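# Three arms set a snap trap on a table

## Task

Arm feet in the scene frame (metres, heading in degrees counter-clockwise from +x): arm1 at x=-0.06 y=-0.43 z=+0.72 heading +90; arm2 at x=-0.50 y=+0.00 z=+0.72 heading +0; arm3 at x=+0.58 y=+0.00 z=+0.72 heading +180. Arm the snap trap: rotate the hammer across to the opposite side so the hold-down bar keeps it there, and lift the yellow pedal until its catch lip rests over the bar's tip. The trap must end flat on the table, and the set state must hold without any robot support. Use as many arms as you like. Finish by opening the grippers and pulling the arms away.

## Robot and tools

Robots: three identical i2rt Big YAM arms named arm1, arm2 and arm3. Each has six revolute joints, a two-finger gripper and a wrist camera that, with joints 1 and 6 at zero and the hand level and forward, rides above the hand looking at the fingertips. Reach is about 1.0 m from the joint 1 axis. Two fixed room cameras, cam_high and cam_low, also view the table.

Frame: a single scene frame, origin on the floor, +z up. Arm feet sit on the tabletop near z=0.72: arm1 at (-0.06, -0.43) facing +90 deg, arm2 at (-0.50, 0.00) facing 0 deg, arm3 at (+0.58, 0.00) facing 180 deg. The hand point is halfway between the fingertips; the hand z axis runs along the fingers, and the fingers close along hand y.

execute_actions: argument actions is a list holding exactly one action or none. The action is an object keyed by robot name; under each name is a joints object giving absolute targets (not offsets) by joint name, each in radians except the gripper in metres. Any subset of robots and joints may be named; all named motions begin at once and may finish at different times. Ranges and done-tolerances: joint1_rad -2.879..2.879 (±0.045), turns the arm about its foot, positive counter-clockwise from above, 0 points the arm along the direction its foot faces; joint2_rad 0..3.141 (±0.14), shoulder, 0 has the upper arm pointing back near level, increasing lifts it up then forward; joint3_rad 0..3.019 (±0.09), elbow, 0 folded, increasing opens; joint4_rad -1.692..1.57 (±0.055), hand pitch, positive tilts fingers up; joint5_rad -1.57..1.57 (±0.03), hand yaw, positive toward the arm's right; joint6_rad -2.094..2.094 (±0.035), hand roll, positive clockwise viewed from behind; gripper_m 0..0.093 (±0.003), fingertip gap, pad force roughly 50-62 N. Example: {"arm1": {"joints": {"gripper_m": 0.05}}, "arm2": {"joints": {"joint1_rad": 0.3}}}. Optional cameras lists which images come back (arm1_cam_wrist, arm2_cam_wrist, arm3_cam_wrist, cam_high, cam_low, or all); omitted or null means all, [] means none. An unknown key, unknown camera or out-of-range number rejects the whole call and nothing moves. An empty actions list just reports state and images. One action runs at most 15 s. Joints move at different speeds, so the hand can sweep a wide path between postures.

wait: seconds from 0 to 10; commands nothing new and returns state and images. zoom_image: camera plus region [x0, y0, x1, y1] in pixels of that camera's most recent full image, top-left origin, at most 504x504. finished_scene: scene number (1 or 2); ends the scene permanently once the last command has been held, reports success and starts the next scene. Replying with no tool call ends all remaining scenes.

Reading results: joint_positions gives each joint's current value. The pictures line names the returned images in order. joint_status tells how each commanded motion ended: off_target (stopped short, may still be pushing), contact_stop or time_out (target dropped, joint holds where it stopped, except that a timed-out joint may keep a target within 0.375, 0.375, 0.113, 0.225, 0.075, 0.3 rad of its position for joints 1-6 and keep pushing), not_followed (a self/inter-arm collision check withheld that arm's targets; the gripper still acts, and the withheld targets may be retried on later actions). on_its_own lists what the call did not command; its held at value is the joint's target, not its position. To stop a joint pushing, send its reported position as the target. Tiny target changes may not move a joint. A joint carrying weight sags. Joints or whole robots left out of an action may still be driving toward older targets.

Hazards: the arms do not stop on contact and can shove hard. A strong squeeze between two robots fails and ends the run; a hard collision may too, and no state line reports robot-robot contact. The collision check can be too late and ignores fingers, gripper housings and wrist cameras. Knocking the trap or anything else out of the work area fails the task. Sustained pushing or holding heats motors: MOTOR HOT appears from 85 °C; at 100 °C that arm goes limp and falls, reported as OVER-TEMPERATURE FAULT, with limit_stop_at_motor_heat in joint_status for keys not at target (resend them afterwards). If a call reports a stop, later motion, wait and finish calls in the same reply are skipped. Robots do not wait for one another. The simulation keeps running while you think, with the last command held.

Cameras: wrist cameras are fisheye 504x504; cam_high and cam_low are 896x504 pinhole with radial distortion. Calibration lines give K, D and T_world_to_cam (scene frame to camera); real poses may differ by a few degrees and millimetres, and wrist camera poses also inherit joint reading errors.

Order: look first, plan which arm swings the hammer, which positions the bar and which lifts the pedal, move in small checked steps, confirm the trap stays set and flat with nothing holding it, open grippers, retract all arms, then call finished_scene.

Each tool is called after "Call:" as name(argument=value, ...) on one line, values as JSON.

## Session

Call:
execute_actions(actions=[])

Scene clock: 0.00 s.
Motor temperatures (°C, as the motors report them): arm1=[27 25 28 27 29 25] | arm2=[28 27 30 26 27 25] | arm3=[28 27 28 25 27 24]
arm1.joint_positions: joint1_rad=+0.001 joint2_rad=+0.454 joint3_rad=+1.479 joint4_rad=-1.526 joint5_rad=-0.001 joint6_rad=+0.012 gripper_m=+0.095
arm1.joint_status: not commanded
arm1.hand: x=-0.0490 y=-0.3049 z=+1.3467 quat_wxyz=(-0.361, +0.592, -0.624, -0.360) (m; scene frame)
arm2.joint_positions: joint1_rad=+0.010 joint2_rad=+0.437 joint3_rad=+1.449 joint4_rad=-1.521 joint5_rad=+0.000 joint6_rad=-0.007 gripper_m=+0.095
arm2.joint_status: not commanded
arm2.hand: x=-0.3716 y=+0.0075 z=+1.3304 quat_wxyz=(-0.503, +0.019, -0.864, -0.004) (m; scene frame)
arm3.joint_positions: joint1_rad=-0.010 joint2_rad=+0.436 joint3_rad=+1.467 joint4_rad=-1.532 joint5_rad=-0.016 joint6_rad=-0.003 gripper_m=+0.094
arm3.joint_status: not commanded
arm3.hand: x=+0.4609 y=+0.0072 z=+1.2946 quat_wxyz=(-0.010, -0.860, +0.002, +0.510) (m; scene frame)
pictures: arm1_cam_wrist, arm2_cam_wrist, arm3_cam_wrist, cam_high, cam_low
Images, in order (width x height): arm1_cam_wrist 504x504, arm2_cam_wrist 504x504, arm3_cam_wrist 504x504, cam_high 896x504, cam_low 896x504.

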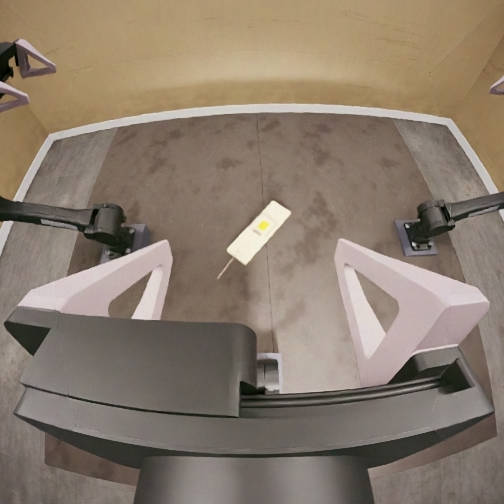

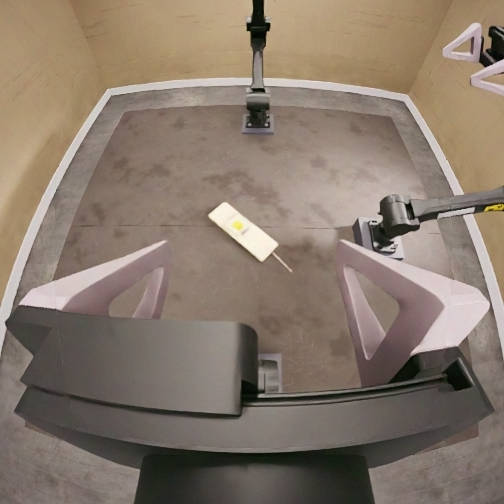

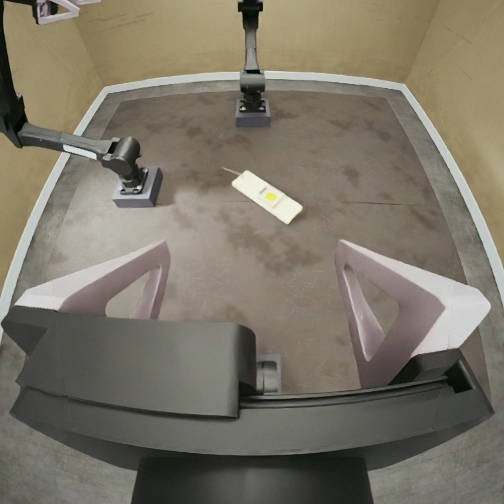

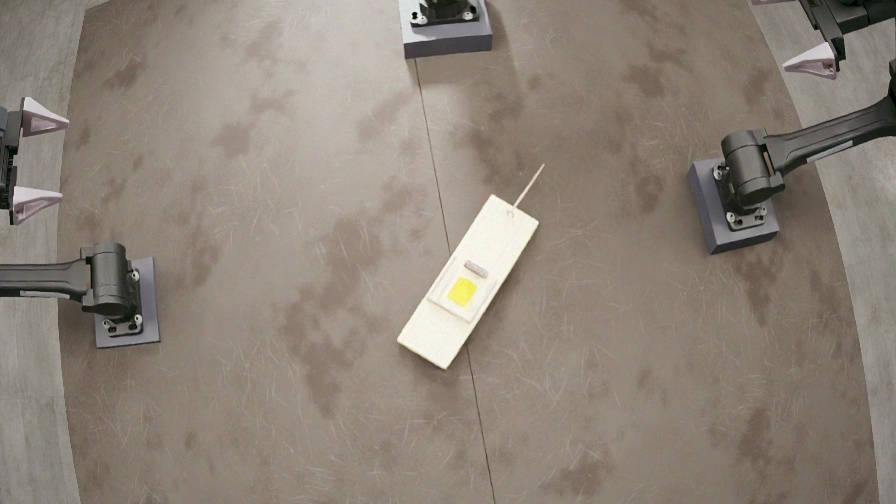

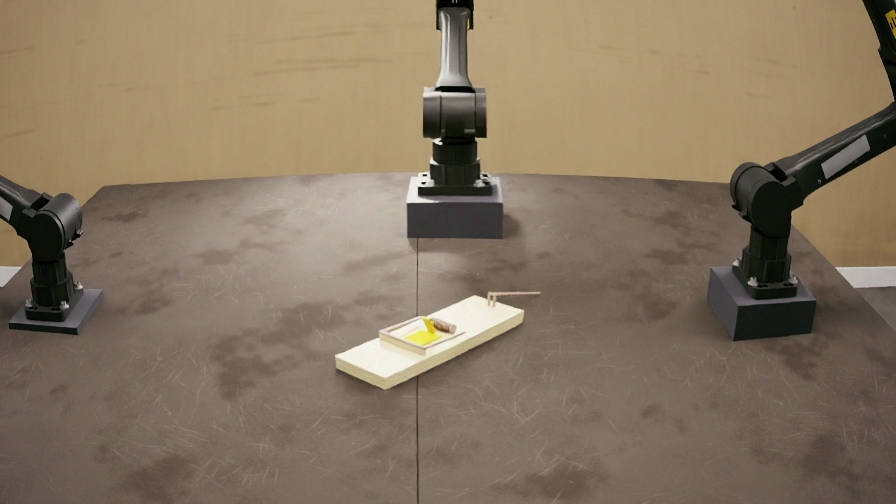

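Call:
execute_actions(actions=[{"arm1":{"joints":{"joint1_rad":-0.051,"joint2_rad":1.795,"joint3_rad":1.19,"joint4_rad":-0.966,"joint6_rad":0.65,"gripper_m":0.093}},"arm2":{"joints":{"gripper_m":0,"joint2_rad":0.9,"joint3_rad":0.9,"joint4_rad":-0.6}},"arm3":{"joints":{"gripper_m":0,"joint2_rad":0.9,"joint3_rad":0.9,"joint4_rad":-0.5}}}], cameras=["arm1_cam_wrist","cam_low","cam_high"])

Scene clock: 28.37 s.
Motor temperatures (°C, as the motors report them): arm1=[27 26 30 27 29 25] | arm2=[28 27 32 26 27 25] | arm3=[28 27 29 25 27 24]
arm1.joint_positions: joint1_rad=-0.046 joint2_rad=+1.801 joint3_rad=+1.192 joint4_rad=-0.976 joint5_rad=-0.001 joint6_rad=+0.642 gripper_m=+0.093
arm1.joint_status: all done
arm1.hand: x=-0.0193 y=+0.0526 z=+0.8000 quat_wxyz=(+0.009, +0.411, -0.912, +0.004) (m; scene frame)
arm2.joint_positions: joint1_rad=+0.010 joint2_rad=+0.901 joint3_rad=+0.881 joint4_rad=-0.616 joint5_rad=+0.000 joint6_rad=-0.007 gripper_m=+0.001
arm2.joint_status: all done
arm2.hand: x=-0.0783 y=+0.0153 z=+1.0880 quat_wxyz=(-0.448, +0.019, -0.894, -0.003) (m; scene frame)
arm3.joint_positions: joint1_rad=-0.010 joint2_rad=+0.896 joint3_rad=+0.882 joint4_rad=-0.521 joint5_rad=-0.016 joint6_rad=-0.003 gripper_m=+0.001
arm3.joint_status: all done
arm3.hand: x=+0.1485 y=+0.0068 z=+1.0711 quat_wxyz=(-0.010, -0.869, +0.002, +0.495) (m; scene frame)
pictures: arm1_cam_wrist, cam_high, cam_low
camera_calibration (this result's frames):
arm1_cam_wrist: T_world_to_cam=[[0.74439, -0.667667, 0.0102357, 0.0438854], [-0.538413, -0.591076, 0.600616, -0.454872], [-0.394961, -0.452604, -0.799472, 0.781577], [0, 0, 0, 1]] pos_world=[0.0311157, 0.114182, 0.897604]
Images, in order (width x height): arm1_cam_wrist 504x504, cam_high 896x504, cam_low 896x504.

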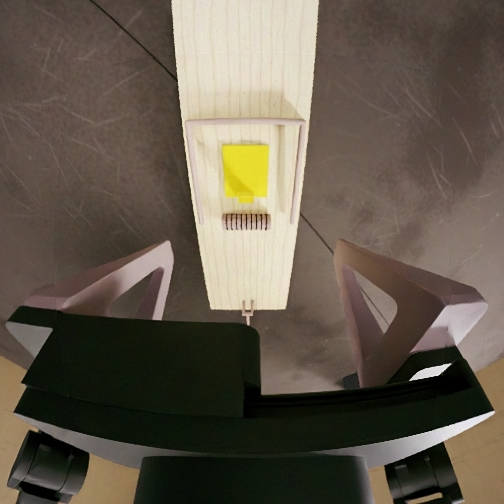

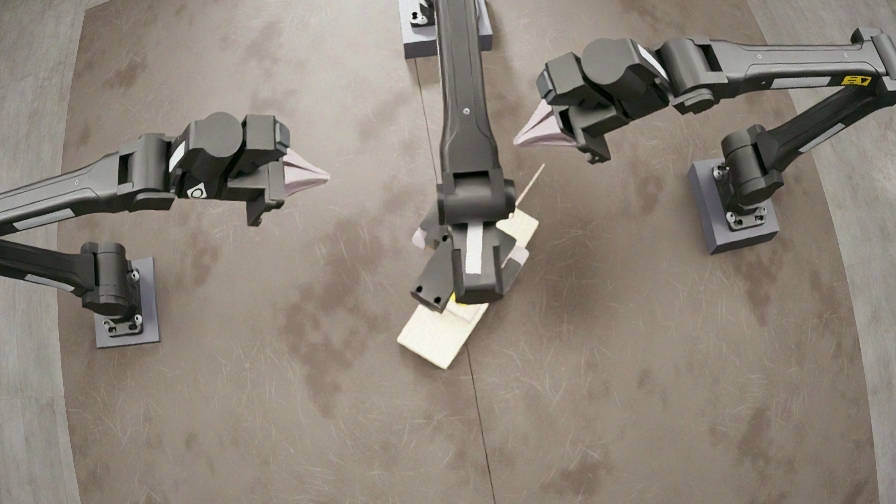

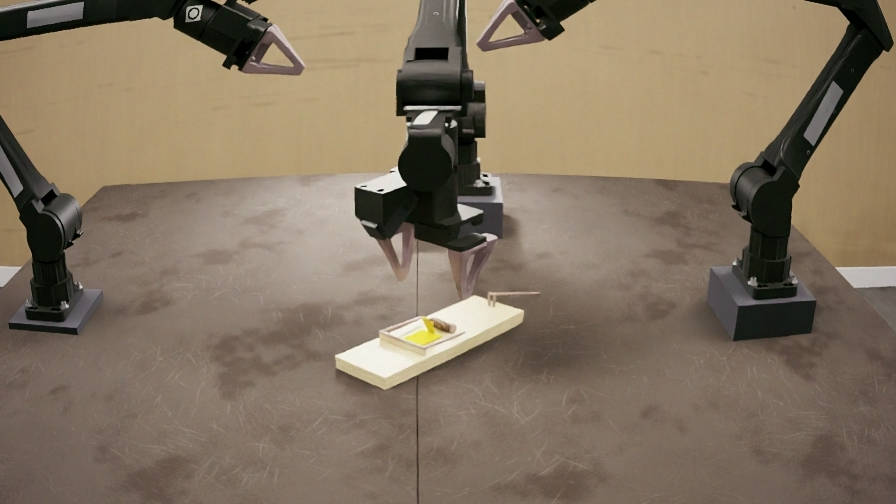

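Call:
execute_actions(actions=[{"arm1":{"joints":{"joint1_rad":-0.028,"joint6_rad":0.68}},"arm2":{"joints":{"joint2_rad":0.7,"joint3_rad":0.45}},"arm3":{"joints":{"joint2_rad":0.8,"joint3_rad":0.55}}}], cameras=[])

Call:
execute_actions(actions=[{"arm1":{"joints":{"joint2_rad":1.905,"joint3_rad":1.141,"joint4_rad":-0.802}}}], cameras=["arm1_cam_wrist","cam_low"])

Scene clock: 39.80 s.
Motor temperatures (°C, as the motors report them): arm1=[27 26 30 27 29 25] | arm2=[28 27 33 26 27 25] | arm3=[28 27 31 25 27 24]
arm1.joint_positions: joint1_rad=-0.033 joint2_rad=+1.801 joint3_rad=+1.192 joint4_rad=-0.976 joint5_rad=-0.001 joint6_rad=+0.672 gripper_m=+0.093
arm1.joint_status: all done
arm1.hand: x=-0.0255 y=+0.0531 z=+0.8001 quat_wxyz=(+0.009, +0.403, -0.915, +0.004) (m; scene frame)
arm2.joint_positions: joint1_rad=+0.010 joint2_rad=+0.696 joint3_rad=+0.438 joint4_rad=-0.607 joint5_rad=+0.000 joint6_rad=-0.007 gripper_m=+0.001
arm2.joint_status: all done
arm2.hand: x=-0.1956 y=+0.0103 z=+0.9139 quat_wxyz=(-0.343, +0.019, -0.939, -0.001) (m; scene frame)
arm3.joint_positions: joint1_rad=-0.010 joint2_rad=+0.806 joint3_rad=+0.536 joint4_rad=-0.513 joint5_rad=-0.016 joint6_rad=-0.003 gripper_m=+0.001
arm3.joint_status: all done
arm3.hand: x=+0.2289 y=+0.0036 z=+0.9090 quat_wxyz=(-0.012, -0.923, +0.003, +0.385) (m; scene frame)
pictures: none
No camera images: the call's "cameras" was empty. Leave "cameras" out to get every camera's image.

Scene clock: 40.73 s.
Motor temperatures (°C, as the motors report them): arm1=[27 26 30 27 29 25] | arm2=[28 27 33 26 27 25] | arm3=[28 27 31 25 27 24]
arm1.joint_positions: joint1_rad=-0.033 joint2_rad=+1.915 joint3_rad=+1.143 joint4_rad=-0.814 joint5_rad=-0.001 joint6_rad=+0.672 gripper_m=+0.093
arm1.joint_status: all done
arm1.hand: x=-0.0263 y=+0.0520 z=+0.7323 quat_wxyz=(+0.009, +0.403, -0.915, +0.004) (m; scene frame)
arm2.joint_positions: joint1_rad=+0.010 joint2_rad=+0.696 joint3_rad=+0.438 joint4_rad=-0.607 joint5_rad=+0.000 joint6_rad=-0.007 gripper_m=+0.001
arm2.joint_status: not commanded
arm2.hand: x=-0.1956 y=+0.0103 z=+0.9139 quat_wxyz=(-0.343, +0.019, -0.939, -0.001) (m; scene frame)
arm3.joint_positions: joint1_rad=-0.010 joint2_rad=+0.806 joint3_rad=+0.536 joint4_rad=-0.513 joint5_rad=-0.016 joint6_rad=-0.003 gripper_m=+0.001
arm3.joint_status: not commanded
arm3.hand: x=+0.2289 y=+0.0036 z=+0.9090 quat_wxyz=(-0.012, -0.923, +0.003, +0.385) (m; scene frame)
pictures: arm1_cam_wrist, cam_low
camera_calibration (this result's frames):
arm1_cam_wrist: T_world_to_cam=[[0.732571, -0.68059, 0.011674, 0.0487872], [-0.548878, -0.580482, 0.601476, -0.419838], [-0.402582, -0.447032, -0.798805, 0.723457], [0, 0, 0, 1]] pos_world=[0.0250712, 0.112904, 0.829855]
Images, in order (width x height): arm1_cam_wrist 504x504, cam_low 896x504.

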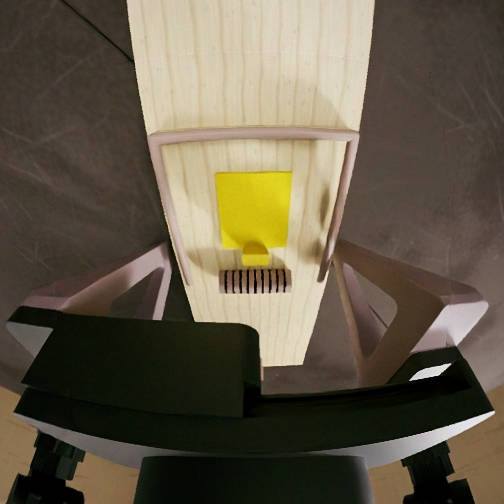

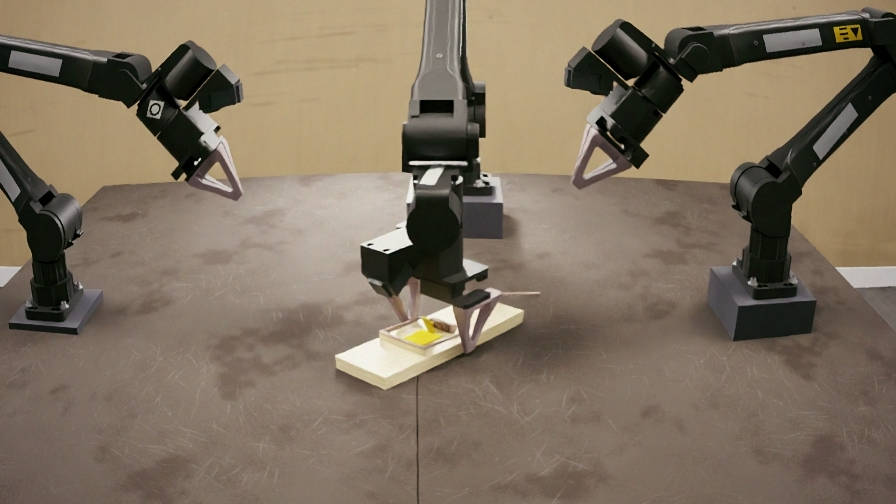

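Call:
execute_actions(actions=[{"arm1":{"joints":{"gripper_m":0.07}}}], cameras=[])

Call:
execute_actions(actions=[{"arm1":{"joints":{"joint6_rad":1.5,"joint2_rad":1.89}}}], cameras=["arm1_cam_wrist","cam_low","cam_high"])

Scene clock: 47.33 s.
Motor temperatures (°C, as the motors report them): arm1=[27 26 30 27 29 25] | arm2=[28 27 34 26 27 25] | arm3=[28 27 31 25 27 24]
arm1.joint_positions: joint1_rad=-0.033 joint2_rad=+1.915 joint3_rad=+1.143 joint4_rad=-0.813 joint5_rad=+0.000 joint6_rad=+0.673 gripper_m=+0.079
arm1.joint_status: gripper_m off_target (ended at +0.079, target +0.070)
arm1.hand: x=-0.0263 y=+0.0523 z=+0.7323 quat_wxyz=(+0.009, +0.402, -0.916, +0.004) (m; scene frame)
arm2.joint_positions: joint1_rad=+0.010 joint2_rad=+0.696 joint3_rad=+0.438 joint4_rad=-0.607 joint5_rad=+0.000 joint6_rad=-0.007 gripper_m=+0.001
arm2.joint_status: not commanded
arm2.hand: x=-0.1956 y=+0.0103 z=+0.9139 quat_wxyz=(-0.343, +0.019, -0.939, -0.001) (m; scene frame)
arm3.joint_positions: joint1_rad=-0.010 joint2_rad=+0.806 joint3_rad=+0.536 joint4_rad=-0.513 joint5_rad=-0.016 joint6_rad=-0.003 gripper_m=+0.001
arm3.joint_status: not commanded
arm3.hand: x=+0.2289 y=+0.0036 z=+0.9090 quat_wxyz=(-0.012, -0.923, +0.003, +0.385) (m; scene frame)
pictures: none
No camera images: the call's "cameras" was empty. Leave "cameras" out to get every camera's image.

Scene clock: 49.10 s.
Motor temperatures (°C, as the motors report them): arm1=[27 26 30 27 29 25] | arm2=[28 27 34 26 27 25] | arm3=[28 27 31 25 27 24]
arm1.joint_positions: joint1_rad=-0.033 joint2_rad=+1.913 joint3_rad=+1.143 joint4_rad=-0.813 joint5_rad=-0.003 joint6_rad=+1.485 gripper_m=+0.079
arm1.joint_status: all done
arm1.hand: x=-0.0267 y=+0.0526 z=+0.7330 quat_wxyz=(+0.008, +0.008, -1.000, +0.006) (m; scene frame)
arm2.joint_positions: joint1_rad=+0.010 joint2_rad=+0.696 joint3_rad=+0.438 joint4_rad=-0.607 joint5_rad=+0.000 joint6_rad=-0.007 gripper_m=+0.001
arm2.joint_status: not commanded
arm2.hand: x=-0.1956 y=+0.0103 z=+0.9139 quat_wxyz=(-0.343, +0.019, -0.939, -0.001) (m; scene frame)
arm3.joint_positions: joint1_rad=-0.010 joint2_rad=+0.806 joint3_rad=+0.536 joint4_rad=-0.513 joint5_rad=-0.016 joint6_rad=-0.003 gripper_m=+0.001
arm3.joint_status: not commanded
arm3.hand: x=+0.2289 y=+0.0036 z=+0.9090 quat_wxyz=(-0.012, -0.923, +0.003, +0.385) (m; scene frame)
pictures: arm1_cam_wrist, cam_high, cam_low
camera_calibration (this result's frames):
arm1_cam_wrist: T_world_to_cam=[[0.00885908, -0.999694, 0.023092, 0.0385325], [-0.8019, 0.00669358, 0.597421, -0.454787], [-0.597393, -0.02381, -0.801595, 0.698721], [0, 0, 0, 1]] pos_world=[0.0523758, 0.0582014, 0.830901]
Images, in order (width x height): arm1_cam_wrist 504x504, cam_high 896x504, cam_low 896x504.

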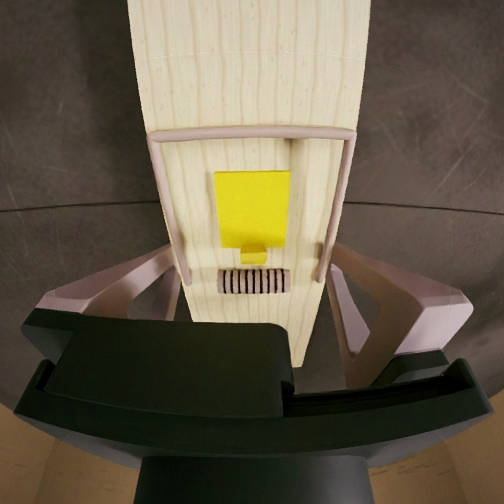

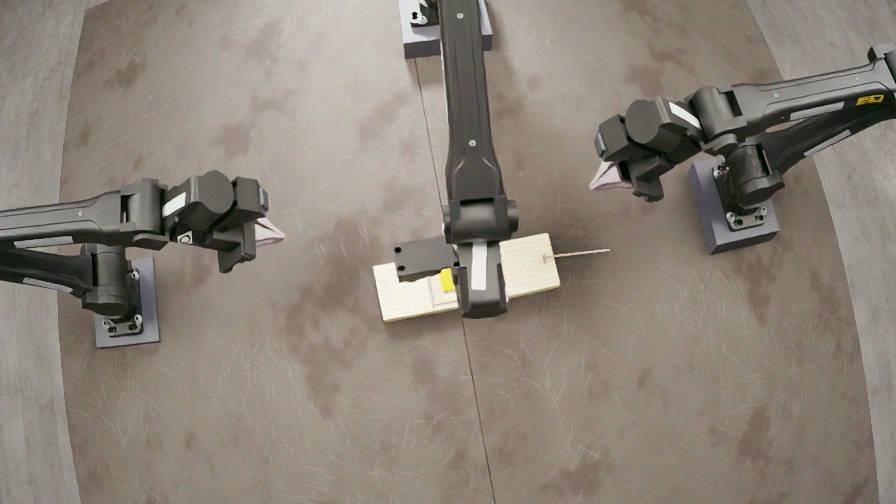

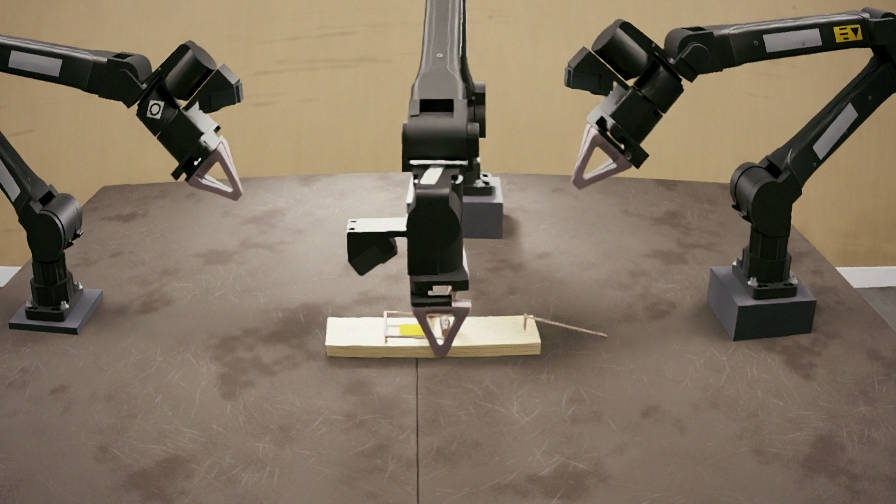

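Call:
execute_actions(actions=[{"arm1":{"joints":{"gripper_m":0.093}},"arm2":{"joints":{"joint1_rad":0.077,"joint2_rad":1.2,"joint3_rad":0.244,"joint4_rad":0.5}},"arm3":{"joints":{"joint1_rad":-0.112,"joint2_rad":1.2,"joint3_rad":0.4,"joint4_rad":0.2,"gripper_m":0.093}}}], cameras=[])

Call:
execute_actions(actions=[{"arm1":{"joints":{"joint2_rad":1.74,"joint4_rad":-0.95}}}], cameras=[])

Call:
execute_actions(actions=[{"arm1":{"joints":{"joint1_rad":-0.174,"joint2_rad":1.78,"joint3_rad":1.12,"joint4_rad":-0.91,"joint6_rad":-0.227,"gripper_m":0.022}}}], cameras=[])

Call:
execute_actions(actions=[{"arm2":{"joints":{"joint2_rad":1.66,"joint4_rad":0.91}},"arm3":{"joints":{"joint2_rad":1.64,"joint3_rad":0.52,"joint4_rad":0.669}}}])

Scene clock: 101.80 s.
Motor temperatures (°C, as the motors report them): arm1=[27 27 30 27 29 25] | arm2=[28 27 35 26 27 25] | arm3=[28 27 32 25 27 24]
arm1.joint_positions: joint1_rad=-0.033 joint2_rad=+1.908 joint3_rad=+1.143 joint4_rad=-0.813 joint5_rad=-0.003 joint6_rad=+1.492 gripper_m=+0.093
arm1.joint_status: all done
arm1.hand: x=-0.0266 y=+0.0535 z=+0.7353 quat_wxyz=(+0.007, +0.004, -1.000, +0.004) (m; scene frame)
arm2.joint_positions: joint1_rad=+0.073 joint2_rad=+1.189 joint3_rad=+0.228 joint4_rad=+0.484 joint5_rad=+0.000 joint6_rad=-0.007 gripper_m=+0.001
arm2.joint_status: all done
arm2.hand: x=-0.1201 y=+0.0361 z=+0.8534 quat_wxyz=(-0.516, +0.045, -0.855, -0.020) (m; scene frame)
arm3.joint_positions: joint1_rad=-0.104 joint2_rad=+1.203 joint3_rad=+0.387 joint4_rad=+0.179 joint5_rad=-0.016 joint6_rad=-0.003 gripper_m=+0.093
arm3.joint_status: all done
arm3.hand: x=+0.1734 y=+0.0411 z=+0.8164 quat_wxyz=(+0.010, -0.892, +0.044, +0.450) (m; scene frame)
pictures: none
No camera images: the call's "cameras" was empty. Leave "cameras" out to get every camera's image.

Scene clock: 102.77 s.
Motor temperatures (°C, as the motors report them): arm1=[27 27 30 27 29 25] | arm2=[28 27 35 26 27 25] | arm3=[28 27 32 25 27 24]
arm1.joint_positions: joint1_rad=-0.033 joint2_rad=+1.727 joint3_rad=+1.143 joint4_rad=-0.939 joint5_rad=-0.003 joint6_rad=+1.492 gripper_m=+0.093
arm1.joint_status: all done
arm1.hand: x=-0.0262 y=+0.0468 z=+0.8180 quat_wxyz=(+0.005, +0.004, -1.000, -0.024) (m; scene frame)
arm2.joint_positions: joint1_rad=+0.073 joint2_rad=+1.189 joint3_rad=+0.228 joint4_rad=+0.484 joint5_rad=+0.000 joint6_rad=-0.007 gripper_m=+0.001
arm2.joint_status: not commanded
arm2.hand: x=-0.1201 y=+0.0361 z=+0.8534 quat_wxyz=(-0.516, +0.045, -0.855, -0.020) (m; scene frame)
arm3.joint_positions: joint1_rad=-0.104 joint2_rad=+1.203 joint3_rad=+0.387 joint4_rad=+0.179 joint5_rad=-0.016 joint6_rad=-0.003 gripper_m=+0.093
arm3.joint_status: not commanded
arm3.hand: x=+0.1734 y=+0.0411 z=+0.8164 quat_wxyz=(+0.010, -0.892, +0.044, +0.450) (m; scene frame)
pictures: none
No camera images: the call's "cameras" was empty. Leave "cameras" out to get every camera's image.

Scene clock: 105.00 s.
Motor temperatures (°C, as the motors report them): arm1=[27 27 30 27 29 25] | arm2=[28 27 35 26 27 25] | arm3=[28 27 31 25 27 24]
arm1.joint_positions: joint1_rad=-0.178 joint2_rad=+1.776 joint3_rad=+1.126 joint4_rad=-0.922 joint5_rad=-0.001 joint6_rad=-0.219 gripper_m=+0.022
arm1.joint_status: all done
arm1.hand: x=+0.0406 y=+0.0286 z=+0.7902 quat_wxyz=(+0.004, +0.708, -0.706, -0.004) (m; scene frame)
arm2.joint_positions: joint1_rad=+0.073 joint2_rad=+1.189 joint3_rad=+0.228 joint4_rad=+0.484 joint5_rad=+0.000 joint6_rad=-0.007 gripper_m=+0.001
arm2.joint_status: not commanded
arm2.hand: x=-0.1201 y=+0.0361 z=+0.8534 quat_wxyz=(-0.516, +0.045, -0.855, -0.020) (m; scene frame)
arm3.joint_positions: joint1_rad=-0.104 joint2_rad=+1.203 joint3_rad=+0.387 joint4_rad=+0.179 joint5_rad=-0.016 joint6_rad=-0.003 gripper_m=+0.093
arm3.joint_status: not commanded
arm3.hand: x=+0.1734 y=+0.0411 z=+0.8164 quat_wxyz=(+0.010, -0.892, +0.044, +0.450) (m; scene frame)
pictures: none
No camera images: the call's "cameras" was empty. Leave "cameras" out to get every camera's image.

Scene clock: 106.20 s.
Motor temperatures (°C, as the motors report them): arm1=[27 27 30 27 29 25] | arm2=[28 27 35 26 27 25] | arm3=[28 27 31 25 27 24]
arm1.joint_positions: joint1_rad=-0.178 joint2_rad=+1.776 joint3_rad=+1.126 joint4_rad=-0.922 joint5_rad=-0.001 joint6_rad=-0.219 gripper_m=+0.022
arm1.joint_status: not commanded
arm1.hand: x=+0.0406 y=+0.0286 z=+0.7902 quat_wxyz=(+0.004, +0.708, -0.706, -0.004) (m; scene frame)
arm2.joint_positions: joint1_rad=+0.073 joint2_rad=+1.647 joint3_rad=+0.228 joint4_rad=+0.894 joint5_rad=+0.000 joint6_rad=-0.007 gripper_m=+0.001
arm2.joint_status: all done
arm2.hand: x=-0.1127 y=+0.0363 z=+0.7743 quat_wxyz=(-0.496, +0.046, -0.867, -0.019) (m; scene frame)
arm3.joint_positions: joint1_rad=-0.104 joint2_rad=+1.651 joint3_rad=+0.495 joint4_rad=+0.648 joint5_rad=-0.016 joint6_rad=-0.003 gripper_m=+0.093
arm3.joint_status: all done
arm3.hand: x=+0.0938 y=+0.0486 z=+0.7659 quat_wxyz=(+0.014, -0.861, +0.043, +0.506) (m; scene frame)
pictures: arm1_cam_wrist, arm2_cam_wrist, arm3_cam_wrist, cam_high, cam_low
camera_calibration (this result's frames):
arm1_cam_wrist: T_world_to_cam=[[0.999995, -0.00276424, -0.00126872, -0.0369363], [-0.00149733, -0.810509, 0.585724, -0.434713], [-0.00264739, -0.58572, -0.810509, 0.783184], [0, 0, 0, 1]] pos_world=[0.0383586, 0.106286, 0.889353]
arm2_cam_wrist: T_world_to_cam=[[0.0927382, -0.995685, -0.00344133, 0.0484715], [-0.90884, -0.0832367, -0.408755, 0.226041], [0.406705, 0.0410348, -0.912638, 0.877469], [0, 0, 0, 1]] pos_world=[-0.155931, 0.0310704, 0.893373]
arm3_cam_wrist: T_world_to_cam=[[0.0962114, 0.99529, -0.0118809, -0.0492551], [0.901918, -0.0922223, -0.421946, 0.252039], [-0.421054, 0.0298804, -0.906543, 0.855684], [0, 0, 0, 1]] pos_world=[0.137709, 0.0466985, 0.881476]
Images, in order (width x height): arm1_cam_wrist 504x504, arm2_cam_wrist 504x504, arm3_cam_wrist 504x504, cam_high 896x504, cam_low 896x504.

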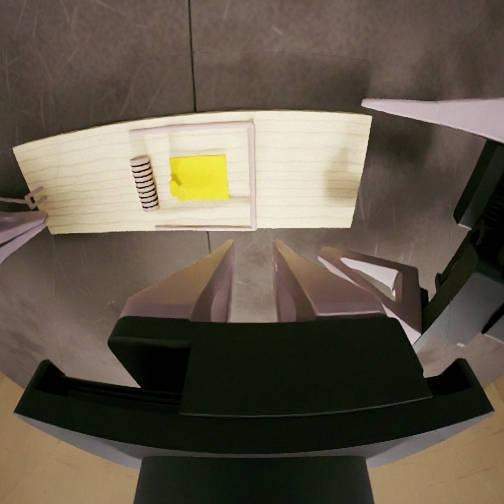

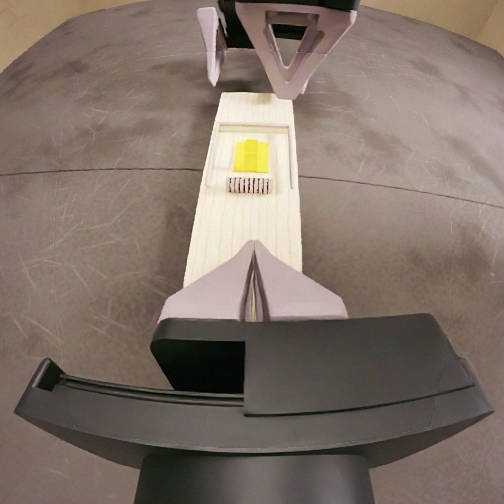

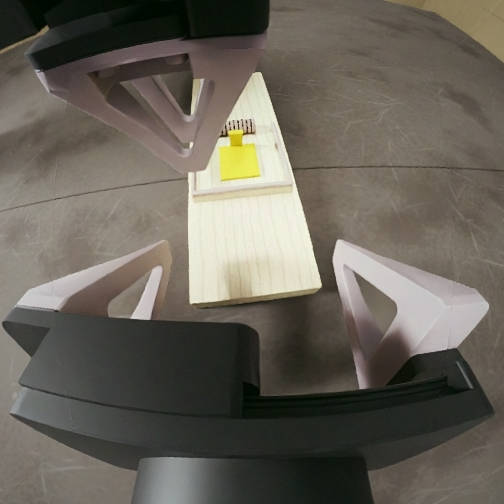

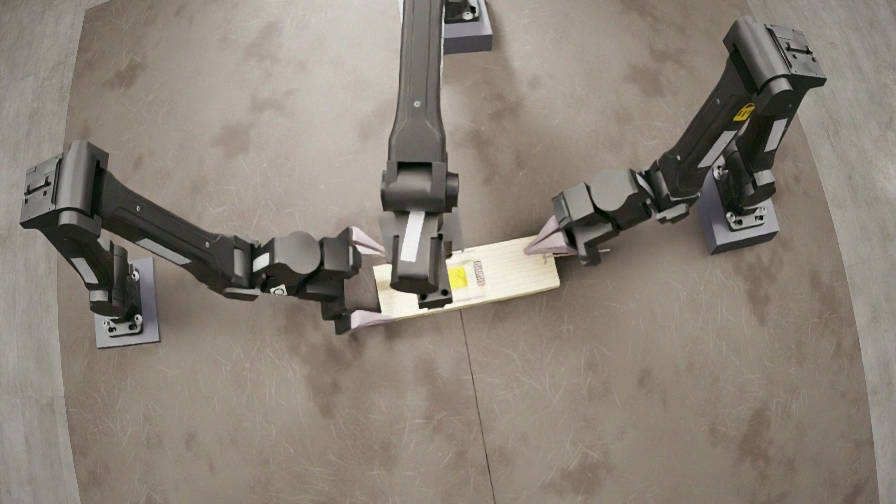

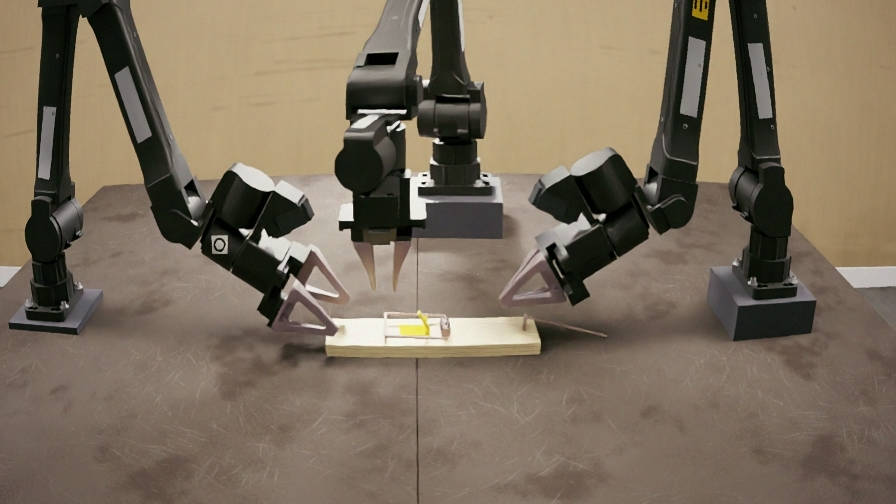

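Call:
execute_actions(actions=[{"arm2":{"joints":{"joint1_rad":0.05}},"arm3":{"joints":{"joint2_rad":1.745,"joint3_rad":0.56,"joint4_rad":0.64}},"arm1":{"joints":{"joint2_rad":1.868,"joint3_rad":1.108,"joint4_rad":-0.812}}}], cameras=[])

Call:
execute_actions(actions=[{"arm2":{"joints":{"joint2_rad":1.8}}}])

Scene clock: 115.60 s.
Motor temperatures (°C, as the motors report them): arm1=[27 27 30 27 29 25] | arm2=[28 27 33 26 27 25] | arm3=[28 27 31 25 27 24]
arm1.joint_positions: joint1_rad=-0.178 joint2_rad=+1.868 joint3_rad=+1.115 joint4_rad=-0.822 joint5_rad=+0.000 joint6_rad=-0.219 gripper_m=+0.022
arm1.joint_status: all done
arm1.hand: x=+0.0415 y=+0.0343 z=+0.7454 quat_wxyz=(+0.006, +0.709, -0.706, -0.003) (m; scene frame)
arm2.joint_positions: joint1_rad=+0.058 joint2_rad=+1.647 joint3_rad=+0.228 joint4_rad=+0.894 joint5_rad=+0.000 joint6_rad=-0.007 gripper_m=+0.001
arm2.joint_status: all done
arm2.hand: x=-0.1122 y=+0.0307 z=+0.7743 quat_wxyz=(-0.496, +0.039, -0.867, -0.015) (m; scene frame)
arm3.joint_positions: joint1_rad=-0.104 joint2_rad=+1.745 joint3_rad=+0.534 joint4_rad=+0.650 joint5_rad=-0.016 joint6_rad=-0.009 gripper_m=+0.093
arm3.joint_status: all done
arm3.hand: x=+0.0853 y=+0.0492 z=+0.7359 quat_wxyz=(+0.014, -0.874, +0.041, +0.483) (m; scene frame)
pictures: none
No camera images: the call's "cameras" was empty. Leave "cameras" out to get every camera's image.

Scene clock: 116.33 s.
Motor temperatures (°C, as the motors report them): arm1=[27 27 30 27 29 25] | arm2=[28 27 33 26 27 25] | arm3=[28 27 31 25 27 24]
arm1.joint_positions: joint1_rad=-0.178 joint2_rad=+1.868 joint3_rad=+1.115 joint4_rad=-0.822 joint5_rad=+0.000 joint6_rad=-0.219 gripper_m=+0.022
arm1.joint_status: not commanded
arm1.hand: x=+0.0415 y=+0.0343 z=+0.7454 quat_wxyz=(+0.006, +0.709, -0.706, -0.003) (m; scene frame)
arm2.joint_positions: joint1_rad=+0.056 joint2_rad=+1.754 joint3_rad=+0.244 joint4_rad=+0.928 joint5_rad=+0.000 joint6_rad=-0.007 gripper_m=+0.001
arm2.joint_status: all done
arm2.hand: x=-0.1151 y=+0.0292 z=+0.7464 quat_wxyz=(-0.471, +0.039, -0.881, -0.014) (m; scene frame)
arm3.joint_positions: joint1_rad=-0.104 joint2_rad=+1.745 joint3_rad=+0.534 joint4_rad=+0.650 joint5_rad=-0.016 joint6_rad=-0.009 gripper_m=+0.093
arm3.joint_status: not commanded
arm3.hand: x=+0.0853 y=+0.0492 z=+0.7359 quat_wxyz=(+0.014, -0.874, +0.041, +0.483) (m; scene frame)
pictures: arm1_cam_wrist, arm2_cam_wrist, arm3_cam_wrist, cam_high, cam_low
camera_calibration (this result's frames):
arm1_cam_wrist: T_world_to_cam=[[0.999996, -0.00234881, -0.00162092, -0.0375447], [-0.00094509, -0.808495, 0.588502, -0.405971], [-0.00269279, -0.588498, -0.808494, 0.748751], [0, 0, 0, 1]] pos_world=[0.0391771, 0.112325, 0.844215]
arm2_cam_wrist: T_world_to_cam=[[0.0747604, -0.997197, -0.00298782, 0.0391311], [-0.931814, -0.0687909, -0.356358, 0.169653], [0.355153, 0.0294255, -0.934345, 0.863861], [0, 0, 0, 1]] pos_world=[-0.151644, 0.0252724, 0.867718]
arm3_cam_wrist: T_world_to_cam=[[0.0938777, 0.995557, -0.00733206, -0.0525168], [0.923171, -0.0898046, -0.373751, 0.20973], [-0.372749, 0.0283181, -0.9275, 0.836327], [0, 0, 0, 1]] pos_world=[0.123053, 0.047435, 0.853695]
Images, in order (width x height): arm1_cam_wrist 504x504, arm2_cam_wrist 504x504, arm3_cam_wrist 504x504, cam_high 896x504, cam_low 896x504.

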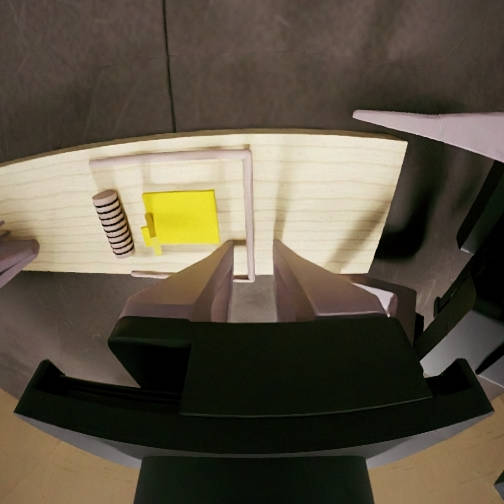

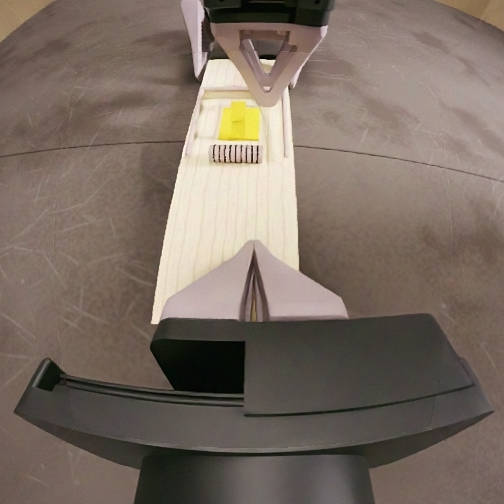

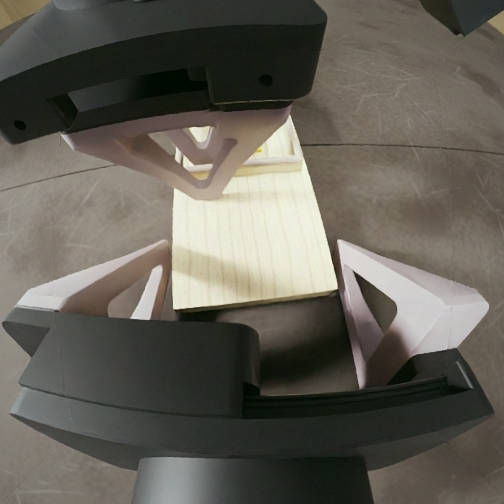

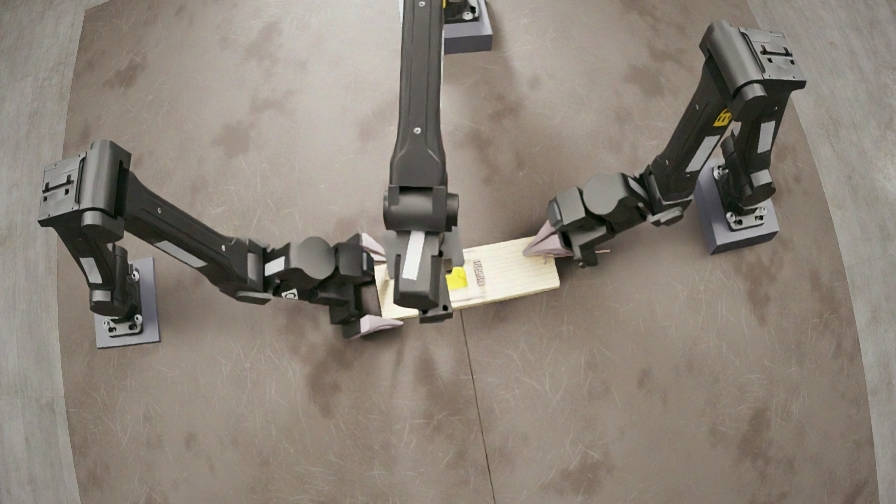

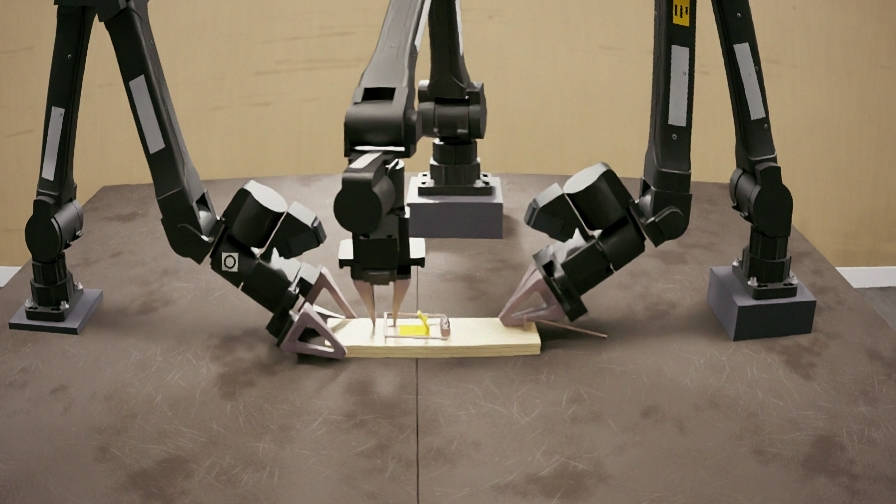

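Call:
execute_actions(actions=[{"arm1":{"joints":{"gripper_m":0}},"arm3":{"joints":{"gripper_m":0.065}},"arm2":{"joints":{"joint2_rad":1.83}}}], cameras=[])

Call:
execute_actions(actions=[{"arm1":{"joints":{"joint1_rad":-0.15,"joint2_rad":1.76,"joint3_rad":1.14,"joint4_rad":-0.905,"joint6_rad":-0.2}}}], cameras=["cam_low","arm1_cam_wrist"])

Scene clock: 127.60 s.
Motor temperatures (°C, as the motors report them): arm1=[27 27 30 27 29 25] | arm2=[28 27 32 26 27 25] | arm3=[28 27 30 25 27 24]
arm1.joint_positions: joint1_rad=-0.177 joint2_rad=+1.868 joint3_rad=+1.115 joint4_rad=-0.822 joint5_rad=-0.003 joint6_rad=-0.222 gripper_m=+0.002
arm1.joint_status: all done
arm1.hand: x=+0.0405 y=+0.0345 z=+0.7454 quat_wxyz=(+0.006, +0.710, -0.704, -0.004) (m; scene frame)
arm2.joint_positions: joint1_rad=+0.055 joint2_rad=+1.767 joint3_rad=+0.247 joint4_rad=+0.945 joint5_rad=+0.000 joint6_rad=-0.007 gripper_m=+0.001
arm2.joint_status: all done
arm2.hand: x=-0.1131 y=+0.0291 z=+0.7458 quat_wxyz=(-0.474, +0.038, -0.879, -0.014) (m; scene frame)
arm3.joint_positions: joint1_rad=-0.104 joint2_rad=+1.745 joint3_rad=+0.534 joint4_rad=+0.650 joint5_rad=-0.017 joint6_rad=-0.010 gripper_m=+0.081
arm3.joint_status: gripper_m off_target (ended at +0.081, target +0.065)
arm3.hand: x=+0.0853 y=+0.0490 z=+0.7358 quat_wxyz=(+0.013, -0.874, +0.040, +0.483) (m; scene frame)
pictures: none
No camera images: the call's "cameras" was empty. Leave "cameras" out to get every camera's image.

Scene clock: 128.47 s.
Motor temperatures (°C, as the motors report them): arm1=[27 27 30 27 29 25] | arm2=[28 27 32 26 27 25] | arm3=[28 27 30 25 27 24]
arm1.joint_positions: joint1_rad=-0.159 joint2_rad=+1.808 joint3_rad=+1.115 joint4_rad=-0.867 joint5_rad=+0.005 joint6_rad=-0.210 gripper_m=+0.002
arm1.joint_status: all done
arm1.hand: x=+0.0332 y=+0.0341 z=+0.7727 quat_wxyz=(-0.002, +0.712, -0.702, -0.005) (m; scene frame)
arm2.joint_positions: joint1_rad=+0.054 joint2_rad=+1.767 joint3_rad=+0.247 joint4_rad=+0.948 joint5_rad=+0.000 joint6_rad=-0.007 gripper_m=+0.001
arm2.joint_status: not commanded
arm2.hand: x=-0.1128 y=+0.0288 z=+0.7463 quat_wxyz=(-0.475, +0.038, -0.879, -0.014) (m; scene frame)
arm3.joint_positions: joint1_rad=-0.104 joint2_rad=+1.739 joint3_rad=+0.534 joint4_rad=+0.650 joint5_rad=-0.017 joint6_rad=-0.012 gripper_m=+0.081
arm3.joint_status: not commanded
arm3.hand: x=+0.0846 y=+0.0490 z=+0.7386 quat_wxyz=(+0.014, -0.873, +0.039, +0.486) (m; scene frame)
pictures: arm1_cam_wrist, cam_low
camera_calibration (this result's frames):
arm1_cam_wrist: T_world_to_cam=[[0.99995, 0.00735975, 0.00672572, -0.0360512], [0.00212868, -0.816641, 0.577142, -0.41328], [0.00974012, -0.577099, -0.816616, 0.776192], [0, 0, 0, 1]] pos_world=[0.029369, 0.110704, 0.872615]
Images, in order (width x height): arm1_cam_wrist 504x504, cam_low 896x504.

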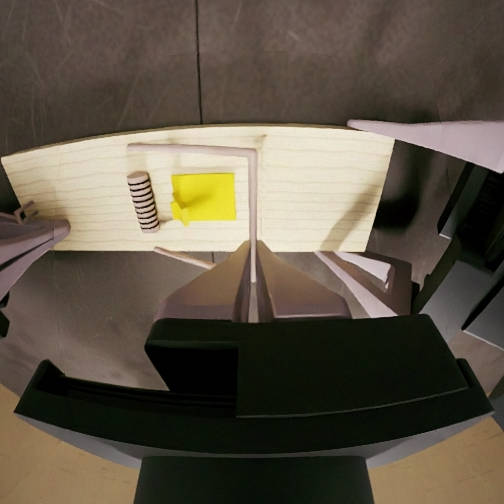

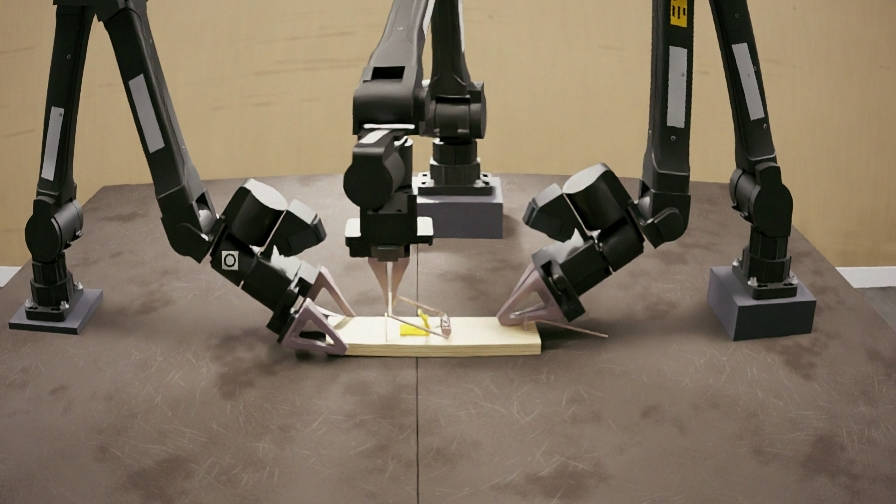

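Call:
execute_actions(actions=[{"arm1":{"joints":{"joint1_rad":-0.095,"joint2_rad":1.705,"joint3_rad":1.17,"joint4_rad":-0.98,"joint6_rad":-0.155}},"arm3":{"joints":{"joint2_rad":1.79}}}], cameras=[])

Call:
execute_actions(actions=[{"arm1":{"joints":{"joint1_rad":0.01,"joint2_rad":1.7,"joint3_rad":1.16,"joint4_rad":-1.0,"joint6_rad":-0.065}}}], cameras=["cam_low","arm1_cam_wrist"])

Scene clock: 141.83 s.
Motor temperatures (°C, as the motors report them): arm1=[27 28 31 27 29 25] | arm2=[28 27 31 26 27 25] | arm3=[28 27 30 25 27 24]
arm1.joint_positions: joint1_rad=-0.111 joint2_rad=+1.752 joint3_rad=+1.122 joint4_rad=-0.928 joint5_rad=+0.012 joint6_rad=-0.164 gripper_m=+0.002
arm1.joint_status: all done
arm1.hand: x=+0.0117 y=+0.0332 z=+0.7999 quat_wxyz=(-0.005, +0.713, -0.701, -0.003) (m; scene frame)
arm2.joint_positions: joint1_rad=+0.053 joint2_rad=+1.769 joint3_rad=+0.248 joint4_rad=+0.948 joint5_rad=+0.000 joint6_rad=-0.007 gripper_m=+0.001
arm2.joint_status: not commanded
arm2.hand: x=-0.1125 y=+0.0285 z=+0.7457 quat_wxyz=(-0.475, +0.038, -0.879, -0.013) (m; scene frame)
arm3.joint_positions: joint1_rad=-0.104 joint2_rad=+1.749 joint3_rad=+0.536 joint4_rad=+0.652 joint5_rad=-0.018 joint6_rad=-0.011 gripper_m=+0.081
arm3.joint_status: all done
arm3.hand: x=+0.0846 y=+0.0489 z=+0.7348 quat_wxyz=(+0.013, -0.875, +0.040, +0.483) (m; scene frame)
pictures: none
No camera images: the call's "cameras" was empty. Leave "cameras" out to get every camera's image.

Scene clock: 143.67 s.
Motor temperatures (°C, as the motors report them): arm1=[27 28 31 27 29 25] | arm2=[28 27 31 26 27 25] | arm3=[28 27 30 25 27 24]
arm1.joint_positions: joint1_rad=-0.037 joint2_rad=+1.729 joint3_rad=+1.125 joint4_rad=-0.957 joint5_rad=+0.035 joint6_rad=-0.081 gripper_m=+0.002
arm1.joint_status: joint1_rad time_out (moved +0.074 of +0.121); the others done
arm1.on_its_own: joint1_rad reads -0.037 and still pushes toward +0.010 since a time_out
arm1.hand: x=-0.0188 y=+0.0335 z=+0.8116 quat_wxyz=(-0.011, +0.709, -0.705, +0.006) (m; scene frame)
arm2.joint_positions: joint1_rad=+0.053 joint2_rad=+1.769 joint3_rad=+0.248 joint4_rad=+0.948 joint5_rad=+0.000 joint6_rad=-0.007 gripper_m=+0.001
arm2.joint_status: not commanded
arm2.hand: x=-0.1125 y=+0.0282 z=+0.7457 quat_wxyz=(-0.475, +0.037, -0.879, -0.013) (m; scene frame)
arm3.joint_positions: joint1_rad=-0.104 joint2_rad=+1.762 joint3_rad=+0.555 joint4_rad=+0.652 joint5_rad=-0.017 joint6_rad=-0.011 gripper_m=+0.081
arm3.joint_status: not commanded
arm3.hand: x=+0.0770 y=+0.0497 z=+0.7351 quat_wxyz=(+0.014, -0.873, +0.040, +0.486) (m; scene frame)
pictures: arm1_cam_wrist, cam_low
camera_calibration (this result's frames):
arm1_cam_wrist: T_world_to_cam=[[0.999376, -0.000471134, 0.0353116, -0.00721885], [-0.0208506, -0.814894, 0.579235, -0.438288], [0.0285023, -0.57961, -0.814396, 0.806717], [0, 0, 0, 1]] pos_world=[-0.0249176, 0.110419, 0.911113]
Images, in order (width x height): arm1_cam_wrist 504x504, cam_low 896x504.

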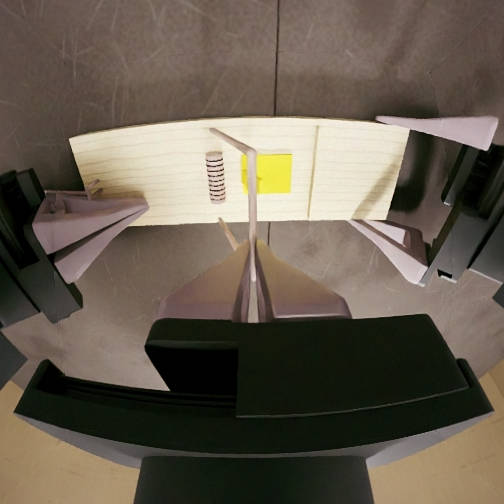

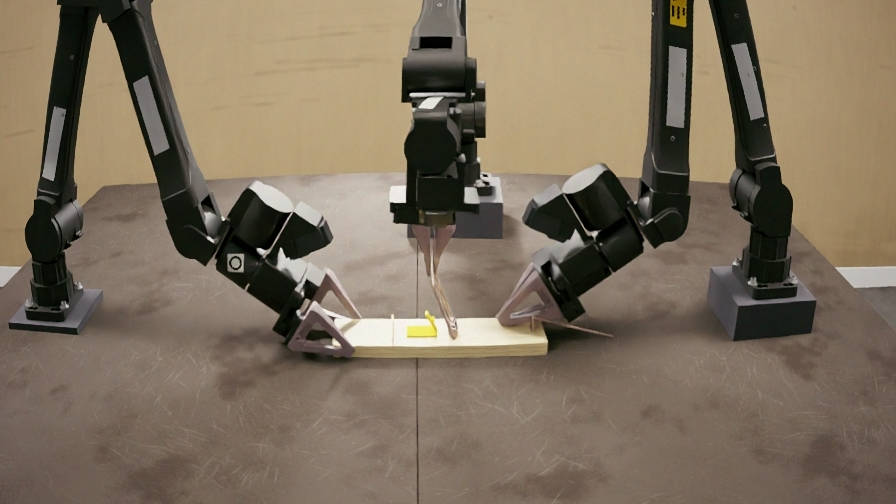

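Call:
execute_actions(actions=[{"arm3":{"joints":{"joint3_rad":0.48}},"arm2":{"joints":{"joint2_rad":1.3,"joint3_rad":0.1,"joint4_rad":0.5}}}], cameras=[])

Call:
execute_actions(actions=[{"arm1":{"joints":{"joint1_rad":0.07,"joint2_rad":1.7,"joint6_rad":-0.02}}}], cameras=["cam_low"])

Scene clock: 155.10 s.
Motor temperatures (°C, as the motors report them): arm1=[27 28 31 27 30 25] | arm2=[28 27 31 26 27 25] | arm3=[28 27 30 25 27 24]
arm1.joint_positions: joint1_rad=-0.037 joint2_rad=+1.728 joint3_rad=+1.125 joint4_rad=-0.963 joint5_rad=+0.038 joint6_rad=-0.080 gripper_m=+0.002
arm1.joint_status: not commanded
arm1.on_its_own: joint1_rad reads -0.037 and still pushes toward +0.010 since a time_out
arm1.hand: x=-0.0184 y=+0.0320 z=+0.8119 quat_wxyz=(-0.010, +0.709, -0.705, +0.009) (m; scene frame)
arm2.joint_positions: joint1_rad=+0.053 joint2_rad=+1.302 joint3_rad=+0.090 joint4_rad=+0.511 joint5_rad=+0.001 joint6_rad=-0.007 gripper_m=+0.001
arm2.joint_status: all done
arm2.hand: x=-0.1921 y=+0.0224 z=+0.7702 quat_wxyz=(-0.418, +0.038, -0.908, -0.011) (m; scene frame)
arm3.joint_positions: joint1_rad=-0.104 joint2_rad=+1.764 joint3_rad=+0.548 joint4_rad=+0.665 joint5_rad=-0.022 joint6_rad=-0.014 gripper_m=+0.081
arm3.joint_status: all done
arm3.hand: x=+0.0788 y=+0.0488 z=+0.7349 quat_wxyz=(+0.013, -0.872, +0.037, +0.488) (m; scene frame)
pictures: none
No camera images: the call's "cameras" was empty. Leave "cameras" out to get every camera's image.

Scene clock: 156.97 s.
Motor temperatures (°C, as the motors report them): arm1=[27 28 31 27 30 25] | arm2=[28 27 31 26 27 25] | arm3=[28 27 29 25 27 24]
arm1.joint_positions: joint1_rad=+0.009 joint2_rad=+1.718 joint3_rad=+1.125 joint4_rad=-0.975 joint5_rad=+0.044 joint6_rad=-0.037 gripper_m=+0.002
arm1.joint_status: joint1_rad time_out (moved +0.047 of +0.107); the others done
arm1.on_its_own: joint1_rad reads +0.009 and still pushes toward +0.070 since a time_out
arm1.hand: x=-0.0389 y=+0.0316 z=+0.8166 quat_wxyz=(-0.012, +0.711, -0.703, +0.011) (m; scene frame)
arm2.joint_positions: joint1_rad=+0.053 joint2_rad=+1.302 joint3_rad=+0.090 joint4_rad=+0.511 joint5_rad=+0.001 joint6_rad=-0.007 gripper_m=+0.001
arm2.joint_status: not commanded
arm2.hand: x=-0.1921 y=+0.0224 z=+0.7702 quat_wxyz=(-0.418, +0.038, -0.908, -0.011) (m; scene frame)
arm3.joint_positions: joint1_rad=-0.104 joint2_rad=+1.764 joint3_rad=+0.548 joint4_rad=+0.665 joint5_rad=-0.022 joint6_rad=-0.014 gripper_m=+0.081
arm3.joint_status: not commanded
arm3.hand: x=+0.0788 y=+0.0488 z=+0.7349 quat_wxyz=(+0.013, -0.872, +0.037, +0.488) (m; scene frame)
pictures: cam_low
Images, in order (width x height): cam_low 896x504.

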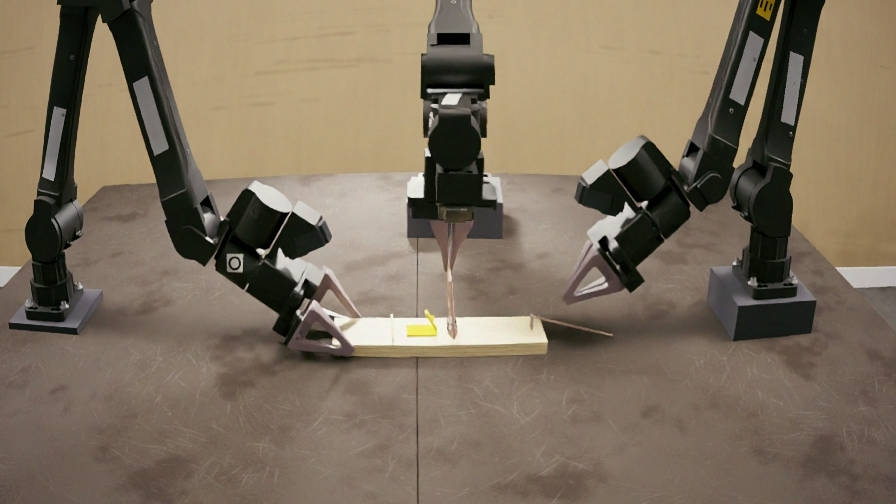

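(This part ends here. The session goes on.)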